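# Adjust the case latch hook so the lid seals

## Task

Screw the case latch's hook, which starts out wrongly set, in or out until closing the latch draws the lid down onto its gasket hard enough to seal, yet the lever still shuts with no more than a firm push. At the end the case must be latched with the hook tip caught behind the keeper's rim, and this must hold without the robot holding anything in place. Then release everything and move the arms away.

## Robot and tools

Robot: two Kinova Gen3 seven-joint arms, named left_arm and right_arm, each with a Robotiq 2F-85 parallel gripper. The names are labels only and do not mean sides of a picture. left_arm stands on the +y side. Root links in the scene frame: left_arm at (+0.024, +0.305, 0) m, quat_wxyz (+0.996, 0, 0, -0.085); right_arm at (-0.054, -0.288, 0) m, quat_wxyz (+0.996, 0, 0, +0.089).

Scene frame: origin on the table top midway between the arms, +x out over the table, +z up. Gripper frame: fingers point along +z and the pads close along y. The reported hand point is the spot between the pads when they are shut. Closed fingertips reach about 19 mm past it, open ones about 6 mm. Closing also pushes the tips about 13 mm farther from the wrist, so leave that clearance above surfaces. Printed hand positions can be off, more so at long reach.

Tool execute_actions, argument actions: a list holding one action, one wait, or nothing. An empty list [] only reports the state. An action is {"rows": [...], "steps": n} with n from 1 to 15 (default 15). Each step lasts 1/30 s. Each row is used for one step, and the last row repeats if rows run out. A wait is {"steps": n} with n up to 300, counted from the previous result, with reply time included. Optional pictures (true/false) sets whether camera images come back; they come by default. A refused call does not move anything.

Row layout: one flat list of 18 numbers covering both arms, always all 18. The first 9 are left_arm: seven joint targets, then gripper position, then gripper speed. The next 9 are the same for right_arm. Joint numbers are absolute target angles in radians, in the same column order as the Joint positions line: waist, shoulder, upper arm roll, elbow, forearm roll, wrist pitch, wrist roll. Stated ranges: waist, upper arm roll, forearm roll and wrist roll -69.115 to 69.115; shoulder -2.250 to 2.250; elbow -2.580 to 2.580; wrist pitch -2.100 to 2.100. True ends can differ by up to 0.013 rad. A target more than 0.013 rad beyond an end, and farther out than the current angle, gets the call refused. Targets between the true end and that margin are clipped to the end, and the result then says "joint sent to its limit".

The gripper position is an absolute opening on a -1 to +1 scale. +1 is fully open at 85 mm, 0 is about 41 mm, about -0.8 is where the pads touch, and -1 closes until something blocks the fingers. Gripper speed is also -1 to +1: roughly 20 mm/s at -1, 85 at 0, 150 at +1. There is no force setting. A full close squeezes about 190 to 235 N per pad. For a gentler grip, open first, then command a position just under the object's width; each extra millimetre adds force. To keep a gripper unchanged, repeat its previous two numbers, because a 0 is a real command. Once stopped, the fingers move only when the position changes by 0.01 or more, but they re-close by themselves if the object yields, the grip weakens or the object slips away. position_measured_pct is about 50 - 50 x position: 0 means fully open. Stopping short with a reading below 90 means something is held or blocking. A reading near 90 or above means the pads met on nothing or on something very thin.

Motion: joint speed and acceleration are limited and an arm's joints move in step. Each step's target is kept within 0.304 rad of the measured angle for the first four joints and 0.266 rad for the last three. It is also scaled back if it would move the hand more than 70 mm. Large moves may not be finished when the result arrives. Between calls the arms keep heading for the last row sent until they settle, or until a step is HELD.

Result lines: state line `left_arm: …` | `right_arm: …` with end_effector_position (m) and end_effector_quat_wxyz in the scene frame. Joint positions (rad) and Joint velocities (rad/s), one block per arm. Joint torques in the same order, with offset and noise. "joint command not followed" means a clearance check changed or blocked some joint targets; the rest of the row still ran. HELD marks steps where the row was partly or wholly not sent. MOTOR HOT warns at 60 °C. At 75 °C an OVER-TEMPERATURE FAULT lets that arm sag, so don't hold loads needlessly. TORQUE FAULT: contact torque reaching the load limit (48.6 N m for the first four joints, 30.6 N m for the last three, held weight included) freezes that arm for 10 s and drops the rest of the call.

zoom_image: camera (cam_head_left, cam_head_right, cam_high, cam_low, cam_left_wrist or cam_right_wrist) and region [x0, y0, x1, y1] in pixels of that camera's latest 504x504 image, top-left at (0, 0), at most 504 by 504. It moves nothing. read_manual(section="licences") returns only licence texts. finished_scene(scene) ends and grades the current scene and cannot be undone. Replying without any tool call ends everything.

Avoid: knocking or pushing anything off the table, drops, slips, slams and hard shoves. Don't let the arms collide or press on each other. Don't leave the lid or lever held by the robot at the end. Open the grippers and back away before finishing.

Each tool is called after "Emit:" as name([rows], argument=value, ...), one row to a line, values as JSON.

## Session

Emit:
execute_actions(actions=[])

Scene clock: 0.00 s of 9600.00 s.
left_arm: end_effector_position=(+0.1479, +0.3986, +0.2255) position_measured_pct=0.0 end_effector_quat_wxyz=(-0.032, -0.435, -0.538, +0.721) | right_arm: end_effector_position=(+0.3213, -0.2853, +0.2372) position_measured_pct=0.0 end_effector_quat_wxyz=(+0.009, -0.489, +0.791, +0.366)
Joint positions: left_arm=[-1.406  1.103  0.532  1.806 -0.018  1.922 -0.259] | right_arm=[ 0.703  0.644 -0.358  1.481 -0.334  1.57   2.947]
Joint velocities: left_arm=[-0.  0. -0. -0. -0. -0.  0.] | right_arm=[-0.001  0.     0.001 -0.001 -0.     0.    -0.   ]
Joint torques (N m, as the joint torque sensors report them, + toward a larger angle): no reading

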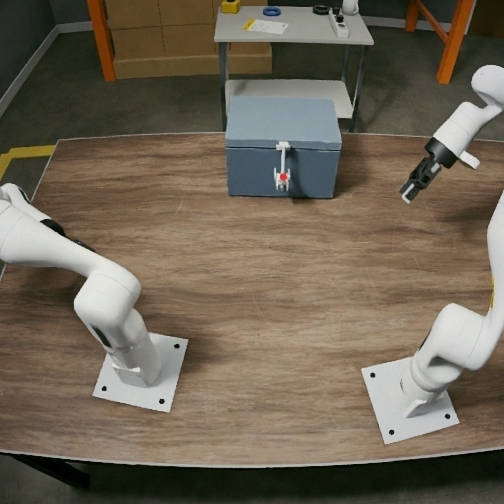

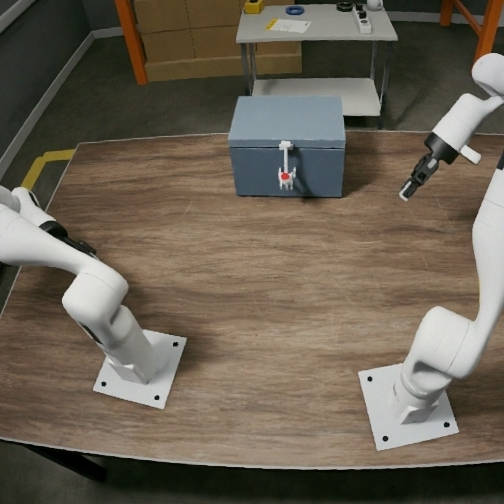

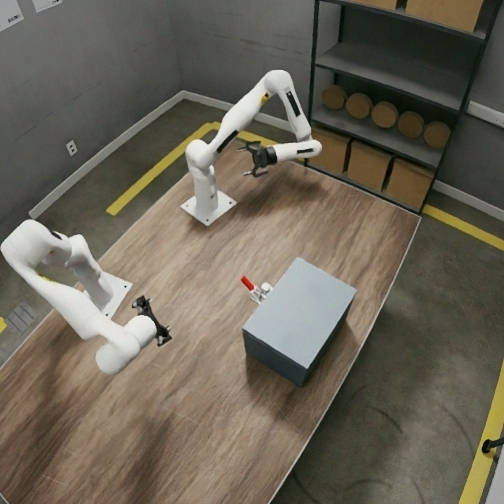

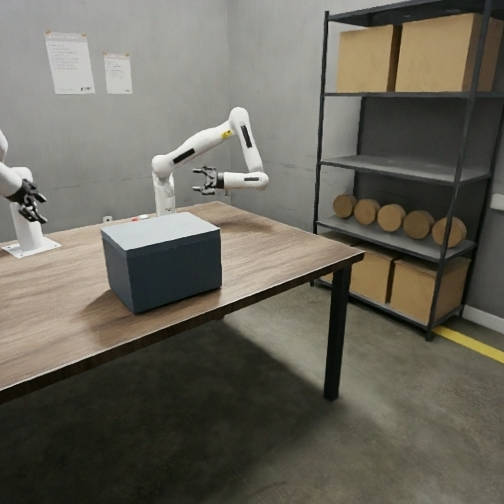

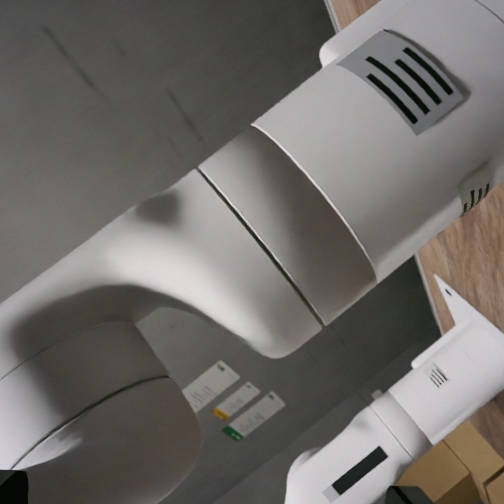

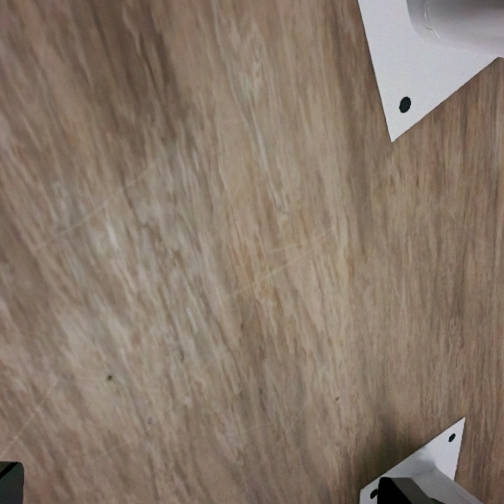

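Emit:
zoom_image(camera="cam_head_left", region=[210, 85, 350, 215])

Emit:
zoom_image(camera="cam_high", region=[220, 240, 370, 390])

Emit:
zoom_image(camera="cam_head_right", region=[250, 130, 320, 200])

Region (210, 85, 350, 215) of cam_head_left's 504x504 image, scaled by 3.600, with more detail than that image has; it fills the top 468 rows of this view, and the rest is white.

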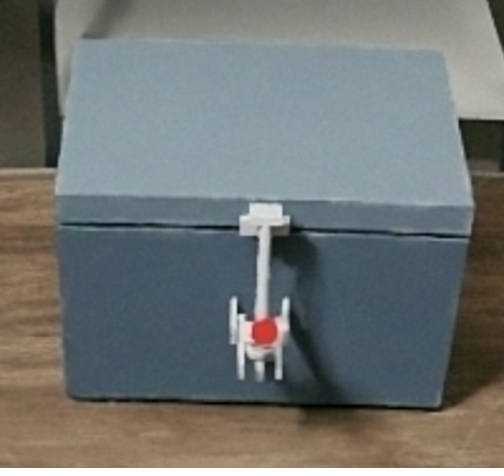

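Region (220, 240, 370, 390) of cam_high's 504x504 image, scaled by 3.360, with more detail than that image has.

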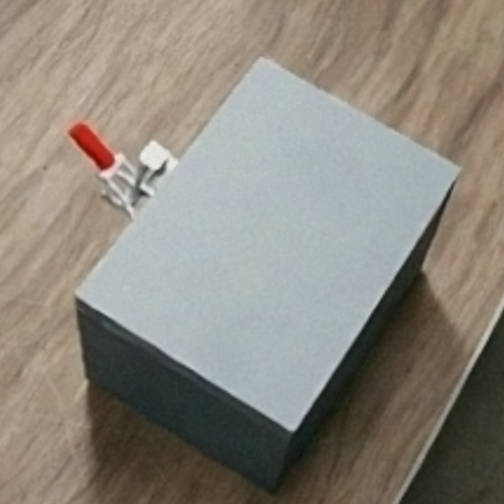

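Region (250, 130, 320, 200) of cam_head_right's 504x504 image, scaled by 7.200, with more detail than that image has.

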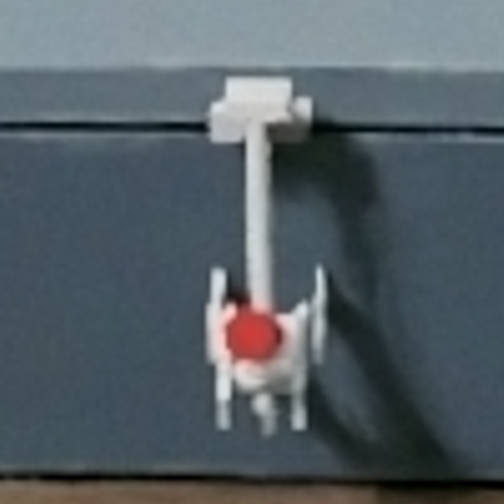

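Emit:
execute_actions([
  {"rows": [[0.1,0.45,0,1.3,0,1.4,-0.8209,1,0,0.65,1.2,0,1.25,-1.292,1.786,5.643,1,0.5]],"steps":15},
], pictures=false)

Emit:
execute_actions([
  {"steps":40},
], pictures=false)

Emit:
execute_actions([
  {"rows": [[0.4744,0.6152,0,1.175,0,1.3514,-0.8209,-0.1,0.5,0.65,1.2,0,1.25,-1.292,1.786,5.643,1,0.5]],"steps":15},
], pictures=false)

Emit:
execute_actions([
  {"steps":15},
])

Scene clock: 60.50 s of 9600.00 s.
left_arm: end_effector_position=(+0.2705, +0.4823, +0.1631) position_measured_pct=0.0 end_effector_quat_wxyz=(+0.018, +0.583, +0.698, -0.416) | right_arm: end_effector_position=(+0.3748, -0.2982, +0.1557) position_measured_pct=0.0 end_effector_quat_wxyz=(+0.115, -0.428, +0.714, +0.543)
Joint positions: left_arm=[-1.111  0.811  0.245  1.523 -0.006  1.669 -0.511] | right_arm=[ 0.658  1.054 -0.053  1.279 -0.702  1.759  3.315]
Joint velocities: left_arm=[ 0.647 -0.648 -0.614 -0.555  0.012 -0.57  -0.569] | right_arm=[-0.048  0.957  0.379 -0.191 -1.185  0.178  1.192]
Joint torques (N m, as the joint torque sensors report them, + toward a larger angle): left_arm=[  0.3  -19.12   2.07  -3.8    1.     2.01   0.01] | right_arm=[ -1.14 -24.25  -2.3   -4.89  -1.93   2.62   0.3 ]
Steps of this call (steps 1 to 1800: nothing new was sent; steps 1801 to 1815: all 15 steps of this action). Readings (joint positions | what the end effector reports):
1801: left_arm=[-1.404 1.101 0.531 1.805 -0.018 1.921 -0.260] | right_arm=[0.703 0.645 -0.357 1.480 -0.334 1.571 2.948] | left_arm position_measured_pct=0.0 | right_arm position_measured_pct=0.0
1802: left_arm=[-1.397 1.094 0.526 1.800 -0.018 1.917 -0.264] | right_arm=[0.701 0.652 -0.353 1.476 -0.339 1.575 2.952] | left_arm position_measured_pct=0.0 | right_arm position_measured_pct=0.0
1804: left_arm=[-1.366 1.064 0.499 1.773 -0.017 1.894 -0.287] | right_arm=[0.695 0.682 -0.327 1.455 -0.362 1.594 2.975] | left_arm position_measured_pct=0.0 | right_arm position_measured_pct=0.0
1808: left_arm=[-1.267 0.966 0.402 1.676 -0.011 1.808 -0.373] | right_arm=[0.675 0.805 -0.209 1.370 -0.468 1.673 3.080] | left_arm position_measured_pct=0.0 | right_arm position_measured_pct=0.0
1815: the state above

Scene clock: 61.83 s of 9600.00 s.
left_arm: end_effector_position=(+0.5086, +0.2447, +0.2918) position_measured_pct=0.0 end_effector_quat_wxyz=(-0.004, +0.942, +0.334, -0.011) | right_arm: end_effector_position=(+0.5005, -0.2703, +0.1928) position_measured_pct=0.0 end_effector_quat_wxyz=(+0.677, -0.653, +0.278, +0.195)
Joint positions: left_arm=[-0.099  0.457  0.004  1.303 -0.     1.404 -0.816] | right_arm=[ 0.65   1.2    0.     1.25  -1.292  1.786  4.941]
Joint velocities: left_arm=[ 0.76  -0.028 -0.014 -0.013  0.    -0.016 -0.02 ] | right_arm=[ 0.002 -0.     0.     0.     0.    -0.     1.218]
Joint torques (N m, as the joint torque sensors report them, + toward a larger angle): left_arm=[ -0.33 -18.41   0.27  -8.66   0.28  -0.04  -0.08] | right_arm=[  0.18 -23.98  -2.06  -5.3   -2.02   2.36   0.14]
Steps of this call (steps 1 to 40: the robot went on to your last target). Readings (joint positions | what the end effector reports):
1: left_arm=[-1.090 0.789 0.226 1.505 -0.006 1.650 -0.530] | right_arm=[0.657 1.083 -0.041 1.273 -0.742 1.764 3.355] | left_arm position_measured_pct=0.0 | right_arm position_measured_pct=0.0
2: left_arm=[-1.068 0.768 0.207 1.489 -0.006 1.631 -0.549] | right_arm=[0.656 1.108 -0.032 1.269 -0.782 1.769 3.396] | left_arm position_measured_pct=0.0 | right_arm position_measured_pct=0.0
4: left_arm=[-1.024 0.724 0.174 1.459 -0.005 1.595 -0.587] | right_arm=[0.654 1.143 -0.018 1.261 -0.864 1.776 3.477] | left_arm position_measured_pct=0.0 | right_arm position_measured_pct=0.0
8: left_arm=[-0.932 0.644 0.122 1.411 -0.004 1.537 -0.657] | right_arm=[0.651 1.180 -0.005 1.254 -1.026 1.783 3.640] | left_arm position_measured_pct=0.0 | right_arm position_measured_pct=0.0
40: the state above

Scene clock: 62.33 s of 9600.00 s.
left_arm: end_effector_position=(+0.4984, +0.0647, +0.2635) position_measured_pct=50.4 end_effector_quat_wxyz=(-0.002, +0.987, +0.163, -0.002) | right_arm: end_effector_position=(+0.5005, -0.2703, +0.1928) position_measured_pct=0.0 end_effector_quat_wxyz=(+0.704, -0.706, +0.069, -0.017)
Joint positions: left_arm=[ 0.253  0.565  0.001  1.215 -0.     1.367 -0.82 ] | right_arm=[ 0.65   1.2   -0.     1.25  -1.292  1.786  5.55 ]
Joint velocities: left_arm=[ 0.697  0.16  -0.004 -0.128  0.001 -0.051 -0.004] | right_arm=[-0.001  0.001 -0.    -0.    -0.001  0.     1.144]
Joint torques (N m, as the joint torque sensors report them, + toward a larger angle): left_arm=[ -0.21 -19.52   0.21  -8.96   0.63   0.05  -0.13] | right_arm=[ -0.4  -23.93  -1.86  -5.03  -2.03   2.26   0.14]
Steps of this call (steps 1 to 15: all 15 steps of this action). Readings (joint positions | what the end effector reports):
1: left_arm=[-0.074 0.457 0.003 1.302 -0.000 1.404 -0.816] | right_arm=[0.650 1.200 0.000 1.250 -1.292 1.786 4.981] | left_arm position_measured_pct=0.0 | right_arm position_measured_pct=0.0
2: left_arm=[-0.050 0.459 0.003 1.301 0.000 1.403 -0.817] | right_arm=[0.650 1.200 0.000 1.250 -1.292 1.786 5.022] | left_arm position_measured_pct=0.8 | right_arm position_measured_pct=0.0
4: left_arm=[-0.004 0.474 0.003 1.289 -0.000 1.398 -0.818] | right_arm=[0.650 1.200 0.000 1.250 -1.292 1.786 5.103] | left_arm position_measured_pct=6.3 | right_arm position_measured_pct=0.0
8: left_arm=[0.089 0.520 0.001 1.253 -0.000 1.382 -0.819] | right_arm=[0.650 1.200 -0.000 1.250 -1.292 1.786 5.266] | left_arm position_measured_pct=22.2 | right_arm position_measured_pct=0.0
15: the state above

Scene clock: 62.83 s of 9600.00 s.
left_arm: end_effector_position=(+0.4501, -0.0431, +0.2491) position_measured_pct=54.8 end_effector_quat_wxyz=(+0.000, +0.999, +0.055, +0.000) | right_arm: end_effector_position=(+0.5005, -0.2703, +0.1928) position_measured_pct=0.0 end_effector_quat_wxyz=(+0.703, -0.709, +0.036, -0.050)
Joint positions: left_arm=[ 0.471  0.614  0.     1.175  0.     1.351 -0.821] | right_arm=[ 0.65   1.2   -0.     1.25  -1.292  1.786  5.643]
Joint velocities: left_arm=[ 0.033  0.006 -0.012 -0.004 -0.003 -0.001 -0.   ] | right_arm=[-0.001  0.001  0.    -0.    -0.    -0.     0.   ]
Joint torques (N m, as the joint torque sensors report them, + toward a larger angle): left_arm=[ -0.91 -20.89  -0.22  -8.17  -0.05  -0.16   0.01] | right_arm=[ -0.3  -23.89  -2.44  -5.04  -1.95   2.1    0.22]
Steps of this call (steps 1 to 15: the robot went on to your last target). Readings (joint positions | what the end effector reports):
1: left_arm=[0.276 0.571 0.001 1.211 -0.000 1.365 -0.820] | right_arm=[0.650 1.200 -0.000 1.250 -1.292 1.786 5.584] | left_arm position_measured_pct=52.4 | right_arm position_measured_pct=0.0
2: left_arm=[0.299 0.576 0.000 1.206 -0.000 1.364 -0.820] | right_arm=[0.650 1.200 -0.000 1.250 -1.292 1.786 5.611] | left_arm position_measured_pct=53.6 | right_arm position_measured_pct=0.0
4: left_arm=[0.345 0.586 0.000 1.198 -0.000 1.360 -0.820] | right_arm=[0.650 1.200 -0.000 1.250 -1.292 1.786 5.637] | left_arm position_measured_pct=54.8 | right_arm position_measured_pct=0.0
8: left_arm=[0.430 0.605 0.001 1.183 0.001 1.354 -0.821] | right_arm=[0.650 1.200 -0.000 1.250 -1.292 1.786 5.642] | left_arm position_measured_pct=54.8 | right_arm position_measured_pct=0.0
15: the state above

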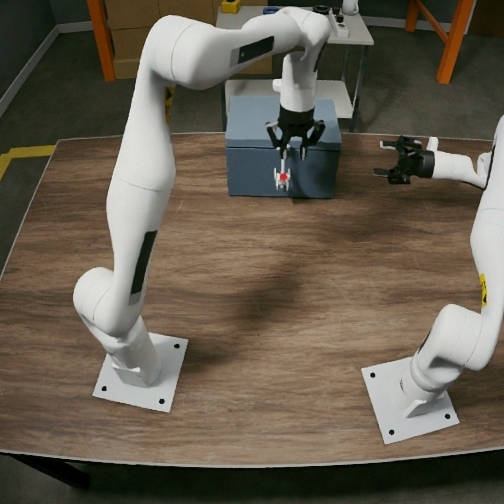

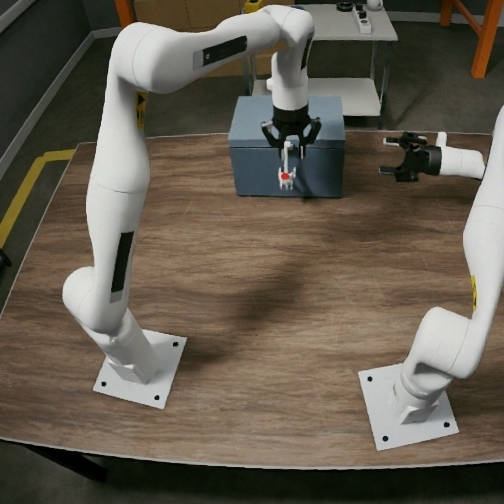

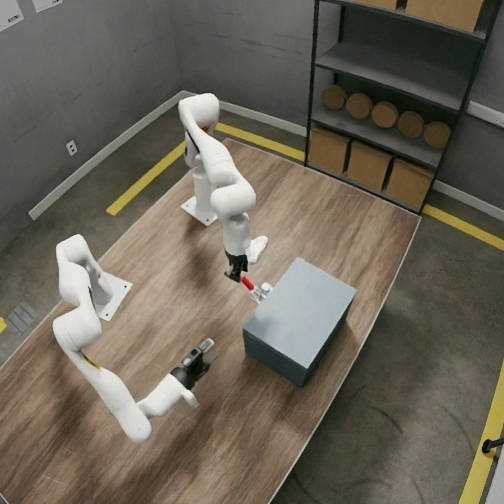

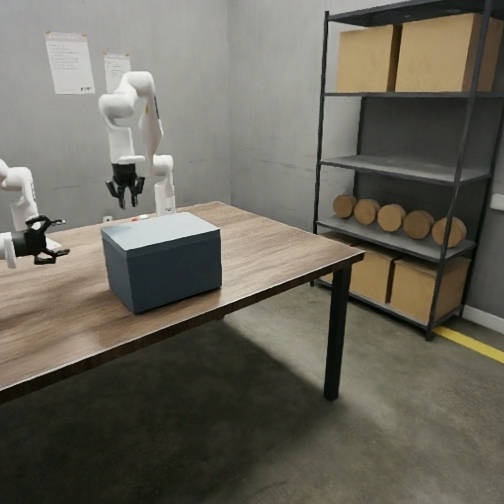

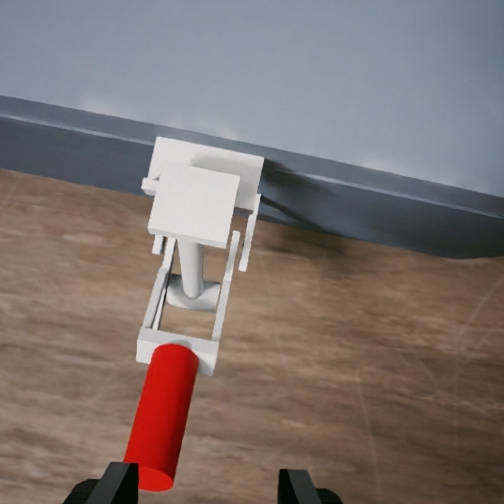

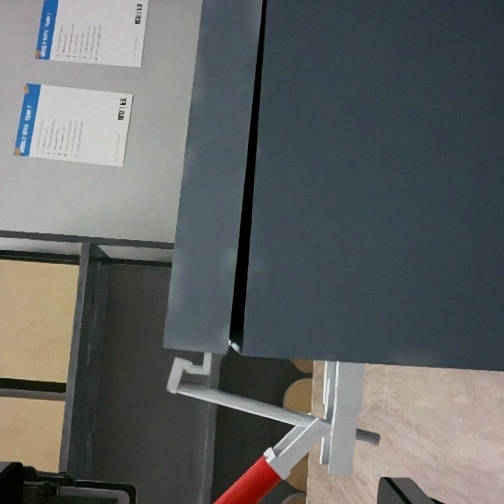

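Emit:
execute_actions([
  {"rows": [[0.3751,0.7478,0,0.8931,0,1.5007,-1.0808,-0.1,0.5,0.4348,1.1893,0,1.5708,-1.3834,1.6454,5.9086,1,0.5]],"steps":15},
], pictures=false)

Emit:
execute_actions([
  {"steps":15},
])

Scene clock: 123.33 s of 9600.00 s.
left_arm: end_effector_position=(+0.5234, -0.0269, +0.2617) position_measured_pct=54.8 end_effector_quat_wxyz=(+0.000, +1.000, -0.028, +0.001) | right_arm: end_effector_position=(+0.4547, -0.1411, +0.1532) position_measured_pct=0.0 end_effector_quat_wxyz=(+0.708, -0.706, +0.021, -0.023)
Joint positions: left_arm=[ 0.378  0.743 -0.001  0.897 -0.001  1.499 -1.08 ] | right_arm=[ 0.454  1.191 -0.001  1.543 -1.375  1.657  5.887]
Joint velocities: left_arm=[-0.019  0.021  0.006 -0.053  0.004  0.03  -0.037] | right_arm=[-0.252 -0.003 -0.007  0.413 -0.114 -0.18   0.345]
Joint torques (N m, as the joint torque sensors report them, + toward a larger angle): left_arm=[  0.49 -23.37   0.9   -8.36   0.38  -0.09   0.32] | right_arm=[  2.14 -23.31  -1.19  -4.5   -1.56   2.73   0.46]
Steps of this call (steps 1 to 15: the robot went on to your last target; steps 16 to 1800: nothing new was sent; steps 1801 to 1815: all 15 steps of this action). Readings (joint positions | what the end effector reports):
1801: left_arm=[0.474 0.616 0.000 1.174 0.000 1.352 -0.822] | right_arm=[0.649 1.200 0.000 1.251 -1.292 1.786 5.644] | left_arm position_measured_pct=54.8 | right_arm position_measured_pct=0.0
1802: left_arm=[0.472 0.619 0.001 1.168 0.000 1.355 -0.826] | right_arm=[0.645 1.199 0.001 1.257 -1.294 1.783 5.648] | left_arm position_measured_pct=54.8 | right_arm position_measured_pct=0.0
1804: left_arm=[0.461 0.634 0.001 1.141 0.001 1.369 -0.850] | right_arm=[0.624 1.197 0.002 1.284 -1.302 1.771 5.671] | left_arm position_measured_pct=54.8 | right_arm position_measured_pct=0.0
1808: left_arm=[0.419 0.691 0.001 1.022 0.000 1.432 -0.960] | right_arm=[0.556 1.194 0.000 1.384 -1.331 1.726 5.756] | left_arm position_measured_pct=54.8 | right_arm position_measured_pct=0.0
1815: the state above

Scene clock: 123.83 s of 9600.00 s.
left_arm: end_effector_position=(+0.5244, -0.0267, +0.2600) position_measured_pct=54.8 end_effector_quat_wxyz=(+0.000, +1.000, -0.027, +0.000) | right_arm: end_effector_position=(+0.4479, -0.1299, +0.1496) position_measured_pct=0.0 end_effector_quat_wxyz=(+0.707, -0.707, +0.020, -0.019)
Joint positions: left_arm=[ 0.375  0.748 -0.     0.893 -0.     1.501 -1.081] | right_arm=[ 0.435  1.189 -0.     1.571 -1.383  1.645  5.909]
Joint velocities: left_arm=[ 0.     0.001 -0.001 -0.     0.     0.001 -0.   ] | right_arm=[-0.003  0.001  0.001  0.    -0.001 -0.001  0.   ]
Joint torques (N m, as the joint torque sensors report them, + toward a larger angle): left_arm=[ -0.2  -23.35   0.61  -8.82   0.08  -0.29   0.09] | right_arm=[ -0.38 -21.83  -2.32  -3.18  -1.24   2.69   0.27]
Steps of this call (steps 1 to 15: the robot went on to your last target). Readings (joint positions | what the end effector reports):
1: left_arm=[0.377 0.744 -0.001 0.895 -0.000 1.500 -1.080] | right_arm=[0.447 1.191 -0.001 1.555 -1.379 1.652 5.897] | left_arm position_measured_pct=54.8 | right_arm position_measured_pct=0.0
2: left_arm=[0.377 0.745 -0.000 0.894 -0.000 1.500 -1.081] | right_arm=[0.442 1.191 -0.001 1.562 -1.381 1.649 5.903] | left_arm position_measured_pct=54.8 | right_arm position_measured_pct=0.0
4: left_arm=[0.376 0.746 -0.000 0.894 0.000 1.501 -1.081] | right_arm=[0.439 1.190 -0.001 1.568 -1.383 1.646 5.907] | left_arm position_measured_pct=54.8 | right_arm position_measured_pct=0.0
8: left_arm=[0.375 0.747 -0.000 0.893 -0.000 1.501 -1.081] | right_arm=[0.436 1.190 -0.000 1.570 -1.383 1.646 5.908] | left_arm position_measured_pct=54.8 | right_arm position_measured_pct=0.0
15: the state above

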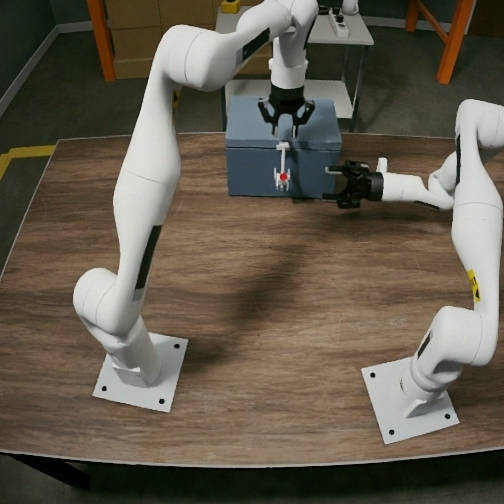

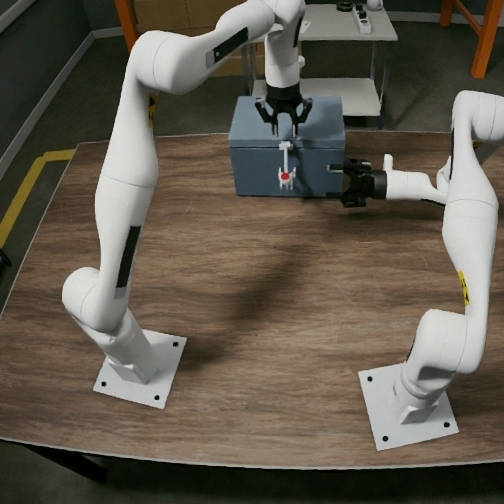

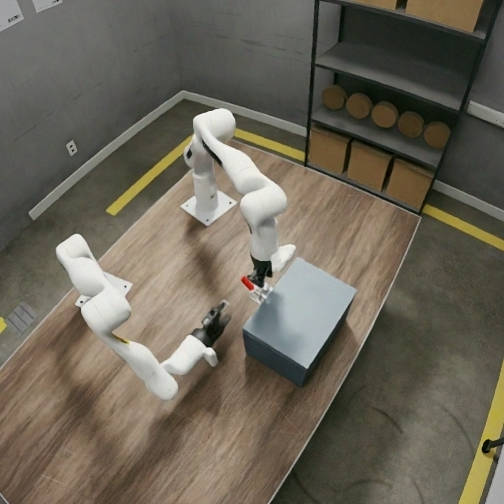

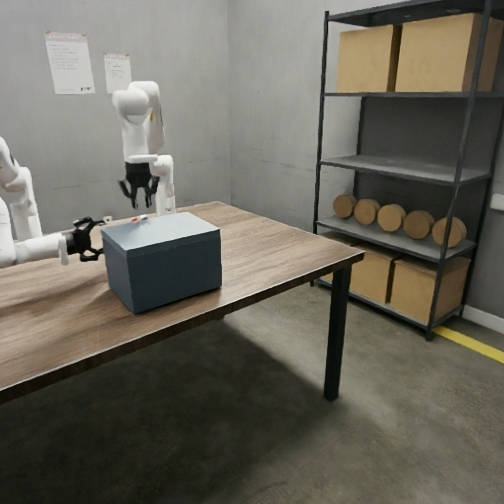

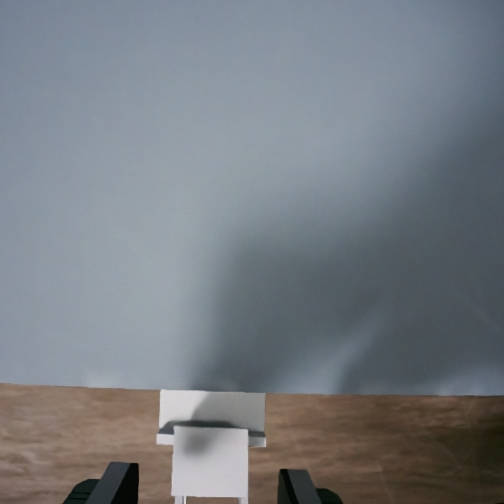

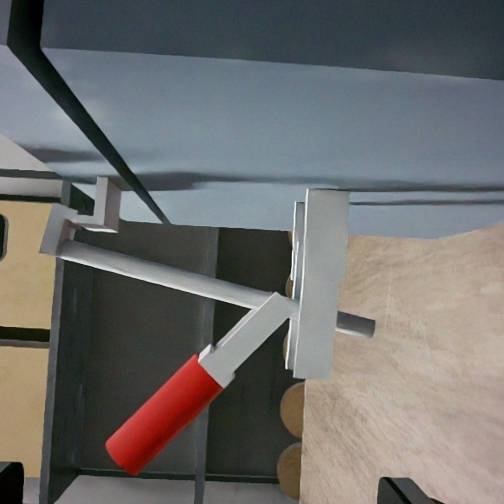

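Emit:
zoom_image(camera="cam_right_wrist", region=[0, 150, 200, 350])

Emit:
zoom_image(camera="cam_right_wrist", region=[220, 180, 420, 400])

Emit:
zoom_image(camera="cam_right_wrist", region=[0, 20, 100, 100])

Region (0, 150, 200, 350) of cam_right_wrist's 504x504 image, scaled by 2.520.

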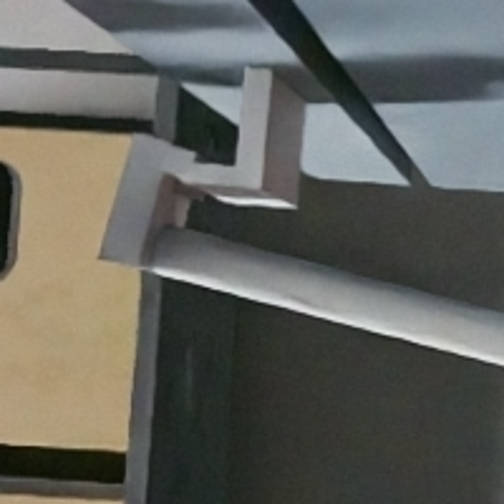

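Region (220, 180, 420, 400) of cam_right_wrist's 504x504 image, scaled by 2.291; it fills the left 458 columns of this view, and the rest is white.

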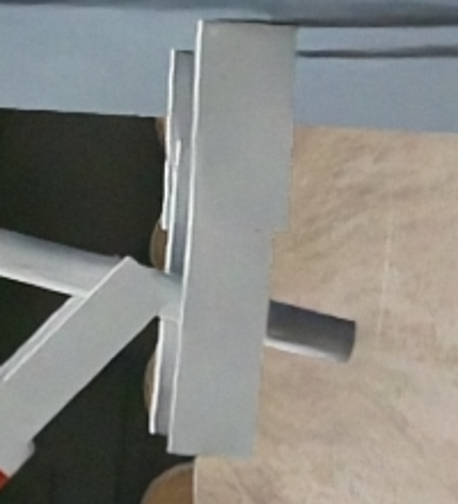

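Region (0, 20, 100, 100) of cam_right_wrist's 504x504 image, scaled by 5.040; it fills the top 403 rows of this view, and the rest is white.

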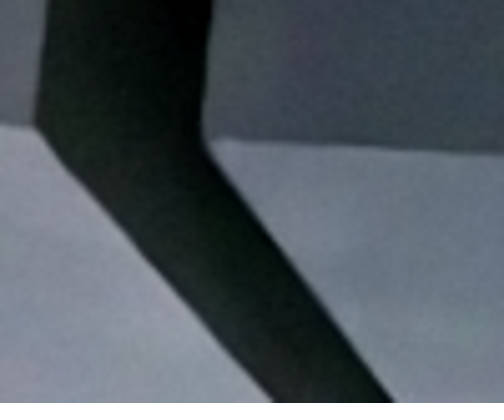

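Emit:
execute_actions([
  {"rows": [[0.3751,0.7538,0,0.9455,0,1.4423,-1.0808,-0.1,0.5,0.4348,1.1893,0,1.5708,-1.3834,1.6454,5.9086,1,0.5]],"steps":15},
])

Emit:
zoom_image(camera="cam_right_wrist", region=[0, 150, 200, 350])

Scene clock: 184.33 s of 9600.00 s.
left_arm: end_effector_position=(+0.5244, -0.0267, +0.2400) position_measured_pct=54.8 end_effector_quat_wxyz=(-0.000, +1.000, -0.027, -0.000) | right_arm: end_effector_position=(+0.4479, -0.1298, +0.1496) position_measured_pct=0.0 end_effector_quat_wxyz=(+0.707, -0.707, +0.020, -0.019)
Joint positions: left_arm=[ 0.375  0.754  0.     0.945  0.     1.442 -1.081] | right_arm=[ 0.435  1.189 -0.     1.571 -1.383  1.645  5.909]
Joint velocities: left_arm=[ 0.    -0.002  0.     0.001  0.    -0.001 -0.001] | right_arm=[-0.     0.002 -0.    -0.     0.     0.    -0.   ]
Joint torques (N m, as the joint torque sensors report them, + toward a larger angle): left_arm=[ -0.41 -23.24   0.33  -8.86   0.29  -0.28   0.1 ] | right_arm=[ -0.31 -21.7   -2.26  -3.32  -1.26   2.7    0.16]
Steps of this call (steps 1 to 15: the robot went on to your last target; steps 16 to 1800: nothing new was sent; steps 1801 to 1815: all 15 steps of this action). Readings (joint positions | what the end effector reports):
1801: left_arm=[0.375 0.748 0.000 0.894 -0.000 1.500 -1.081] | right_arm=[0.435 1.189 -0.000 1.571 -1.383 1.645 5.909] | left_arm position_measured_pct=54.8 | right_arm position_measured_pct=0.0
1802: left_arm=[0.375 0.748 0.000 0.899 -0.000 1.494 -1.081] | right_arm=[0.435 1.189 -0.000 1.571 -1.383 1.645 5.909] | left_arm position_measured_pct=54.8 | right_arm position_measured_pct=0.0
1804: left_arm=[0.375 0.750 0.000 0.921 -0.000 1.470 -1.081] | right_arm=[0.435 1.189 -0.000 1.571 -1.383 1.645 5.909] | left_arm position_measured_pct=54.8 | right_arm position_measured_pct=0.0
1808: left_arm=[0.375 0.754 -0.000 0.943 0.000 1.445 -1.081] | right_arm=[0.435 1.189 -0.000 1.571 -1.383 1.645 5.909] | left_arm position_measured_pct=54.8 | right_arm position_measured_pct=0.0
1815: the state above

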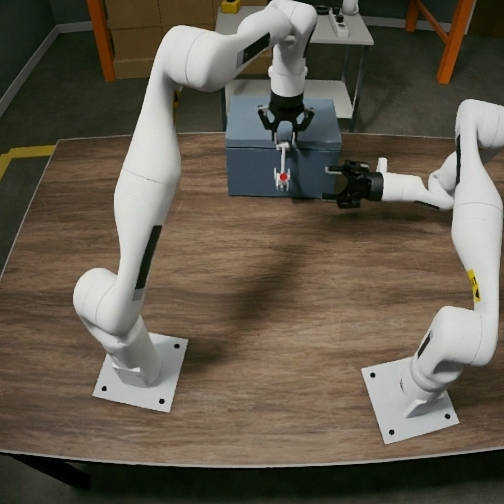

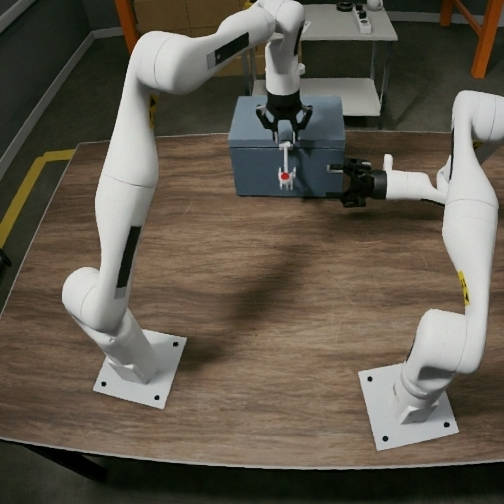

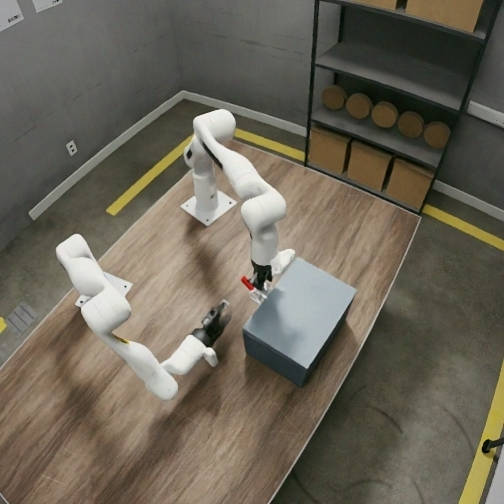

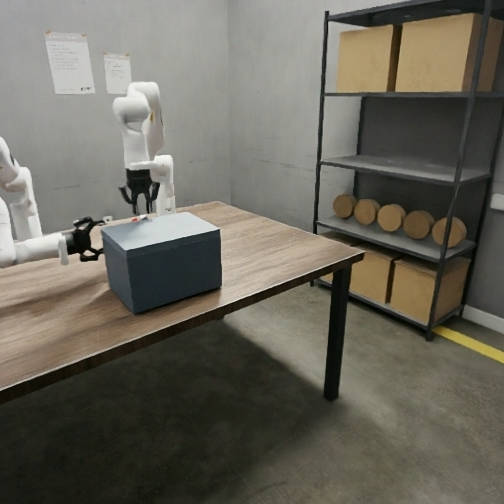

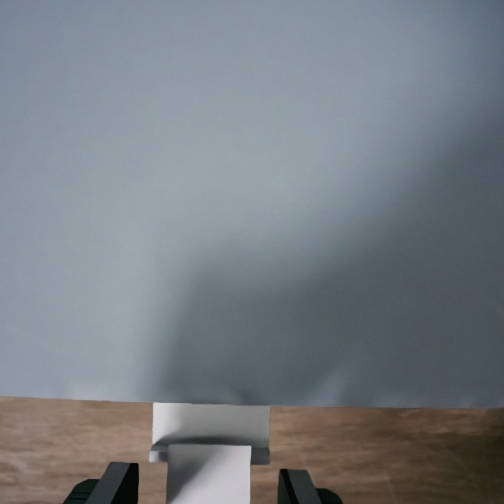

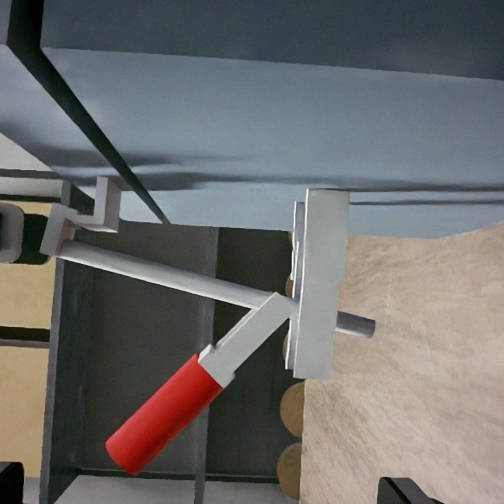

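Region (0, 150, 200, 350) of cam_right_wrist's 504x504 image, scaled by 2.520.

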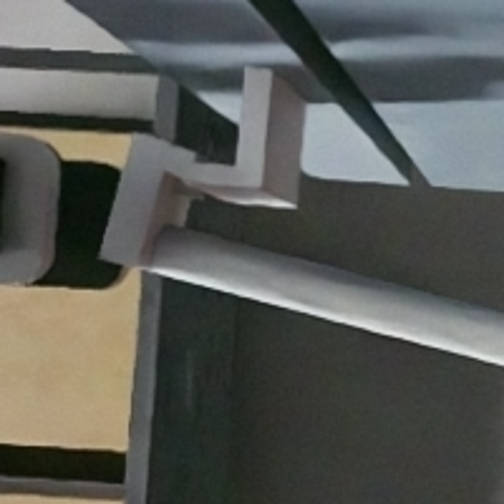

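Emit:
execute_actions([
  {"rows": [[0.3767,0.7510,0,0.9701,0,1.4205,-1.0792,-0.1,0.5,0.4348,1.1893,0,1.5708,-1.3834,1.6454,5.9086,1,0.5]],"steps":10},
], pictures=false)

Emit:
execute_actions([
  {"rows": [[0.3767,0.7510,0,0.9701,0,1.4205,-1.0792,-0.36,0,0.4348,1.1893,0,1.5708,-1.3834,1.6454,5.9086,1,0.5]],"steps":12},
])

Emit:
zoom_image(camera="cam_right_wrist", region=[0, 150, 200, 350])

Scene clock: 211.67 s of 9600.00 s.
left_arm: end_effector_position=(+0.5224, -0.0265, +0.2340) position_measured_pct=54.8 end_effector_quat_wxyz=(-0.000, +1.000, -0.027, -0.000) | right_arm: end_effector_position=(+0.4479, -0.1298, +0.1496) position_measured_pct=0.0 end_effector_quat_wxyz=(+0.707, -0.707, +0.020, -0.019)
Joint positions: left_arm=[ 0.377  0.751  0.     0.97   0.     1.421 -1.079] | right_arm=[ 0.435  1.189 -0.     1.571 -1.383  1.645  5.909]
Joint velocities: left_arm=[-0.    -0.003 -0.002  0.006  0.001 -0.005  0.001] | right_arm=[-0.001 -0.001  0.    -0.    -0.    -0.    -0.   ]
Joint torques (N m, as the joint torque sensors report them, + toward a larger angle): left_arm=[ -0.13 -23.94   0.18  -8.8    0.41  -0.29   0.15] | right_arm=[ -0.25 -21.79  -2.5   -3.    -1.4    2.82   0.26]
Steps of this call (steps 1 to 15: the robot went on to your last target; steps 16 to 810: nothing new was sent; steps 811 to 820: all 10 steps of this action). Readings (joint positions | what the end effector reports):
811: left_arm=[0.375 0.754 -0.000 0.947 -0.000 1.441 -1.081] | right_arm=[0.435 1.189 -0.000 1.571 -1.383 1.645 5.909] | left_arm position_measured_pct=54.8 | right_arm position_measured_pct=0.0
812: left_arm=[0.376 0.752 -0.000 0.952 -0.000 1.437 -1.080] | right_arm=[0.435 1.189 -0.000 1.571 -1.383 1.645 5.909] | left_arm position_measured_pct=54.8 | right_arm position_measured_pct=0.0
814: left_arm=[0.376 0.751 0.000 0.962 0.000 1.427 -1.080] | right_arm=[0.435 1.189 -0.000 1.571 -1.383 1.645 5.909] | left_arm position_measured_pct=54.8 | right_arm position_measured_pct=0.0
818: left_arm=[0.377 0.751 0.000 0.969 0.000 1.421 -1.079] | right_arm=[0.435 1.189 -0.000 1.571 -1.383 1.645 5.909] | left_arm position_measured_pct=54.8 | right_arm position_measured_pct=0.0
820: the state above

Scene clock: 212.07 s of 9600.00 s.
left_arm: end_effector_position=(+0.5223, -0.0265, +0.2340) position_measured_pct=67.9 end_effector_quat_wxyz=(-0.000, +1.000, -0.027, -0.000) | right_arm: end_effector_position=(+0.4479, -0.1298, +0.1496) position_measured_pct=0.0 end_effector_quat_wxyz=(+0.707, -0.707, +0.020, -0.019)
Joint positions: left_arm=[ 0.377  0.751  0.     0.97   0.     1.42  -1.079] | right_arm=[ 0.435  1.189 -0.     1.571 -1.383  1.645  5.909]
Joint velocities: left_arm=[-0.001  0.001  0.    -0.     0.     0.    -0.001] | right_arm=[ 0.    -0.001  0.001 -0.     0.    -0.     0.   ]
Joint torques (N m, as the joint torque sensors report them, + toward a larger angle): left_arm=[ -0.12 -23.11   0.5   -8.95   0.43  -0.28   0.16] | right_arm=[ -0.17 -21.9   -2.4   -3.04  -1.32   2.57   0.09]
Steps of this call (steps 1 to 12: all 12 steps of this action). Readings (joint positions | what the end effector reports):
1: left_arm=[0.377 0.751 0.000 0.970 0.000 1.421 -1.079] | right_arm=[0.435 1.189 -0.000 1.571 -1.383 1.645 5.909] | left_arm position_measured_pct=54.8 | right_arm position_measured_pct=0.0
2: left_arm=[0.377 0.751 0.000 0.970 0.000 1.421 -1.079] | right_arm=[0.435 1.189 -0.000 1.571 -1.383 1.645 5.909] | left_arm position_measured_pct=55.6 | right_arm position_measured_pct=0.0
4: left_arm=[0.377 0.751 0.000 0.970 0.000 1.421 -1.079] | right_arm=[0.435 1.189 -0.000 1.571 -1.383 1.645 5.909] | left_arm position_measured_pct=59.5 | right_arm position_measured_pct=0.0
8: left_arm=[0.377 0.751 0.000 0.970 0.000 1.421 -1.079] | right_arm=[0.435 1.189 -0.000 1.571 -1.383 1.645 5.909] | left_arm position_measured_pct=67.1 | right_arm position_measured_pct=0.0
12: the state above

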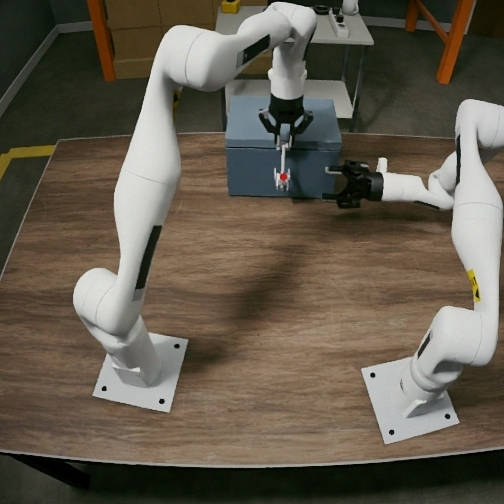

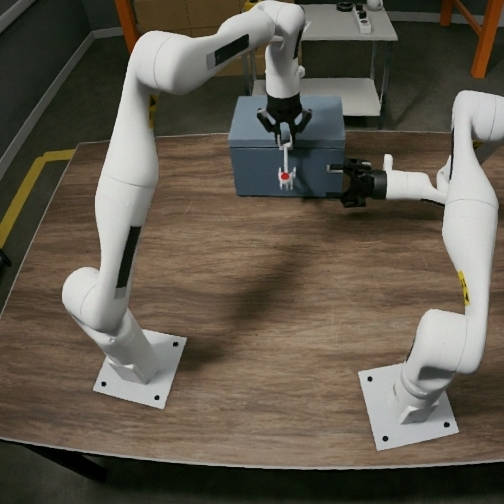

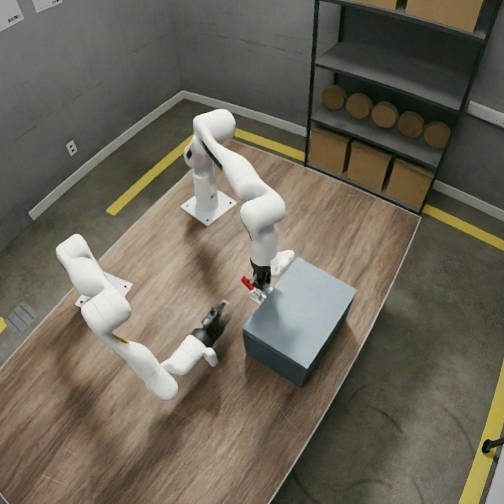

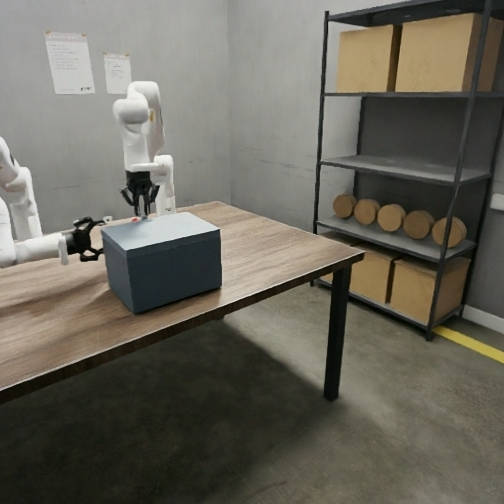

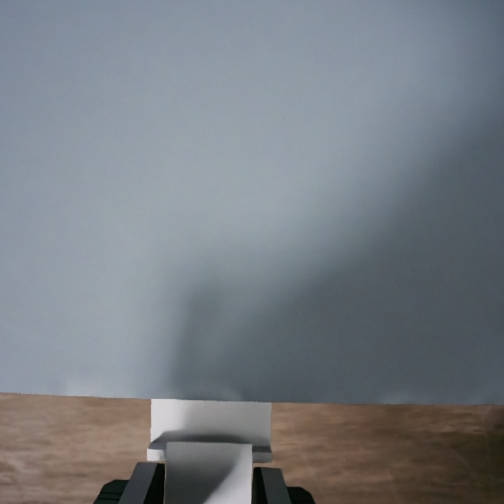

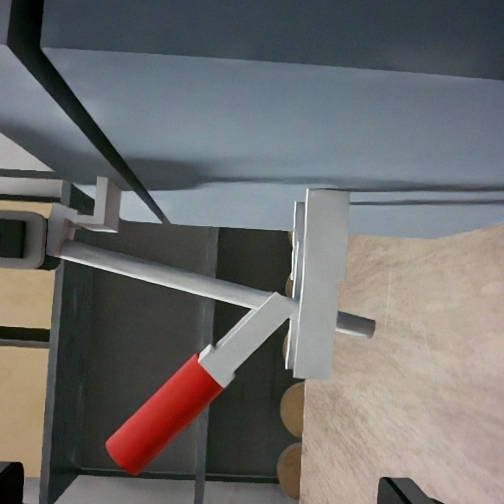

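Region (0, 150, 200, 350) of cam_right_wrist's 504x504 image, scaled by 2.520.

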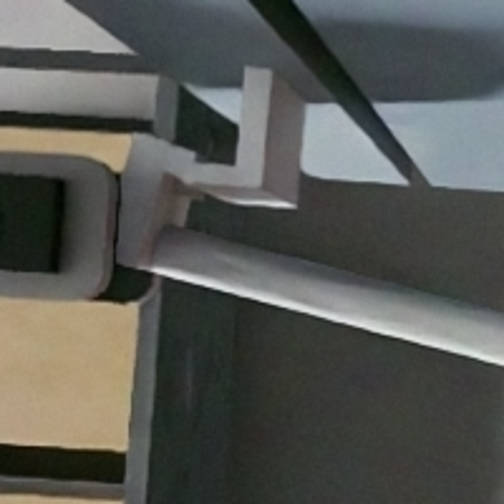

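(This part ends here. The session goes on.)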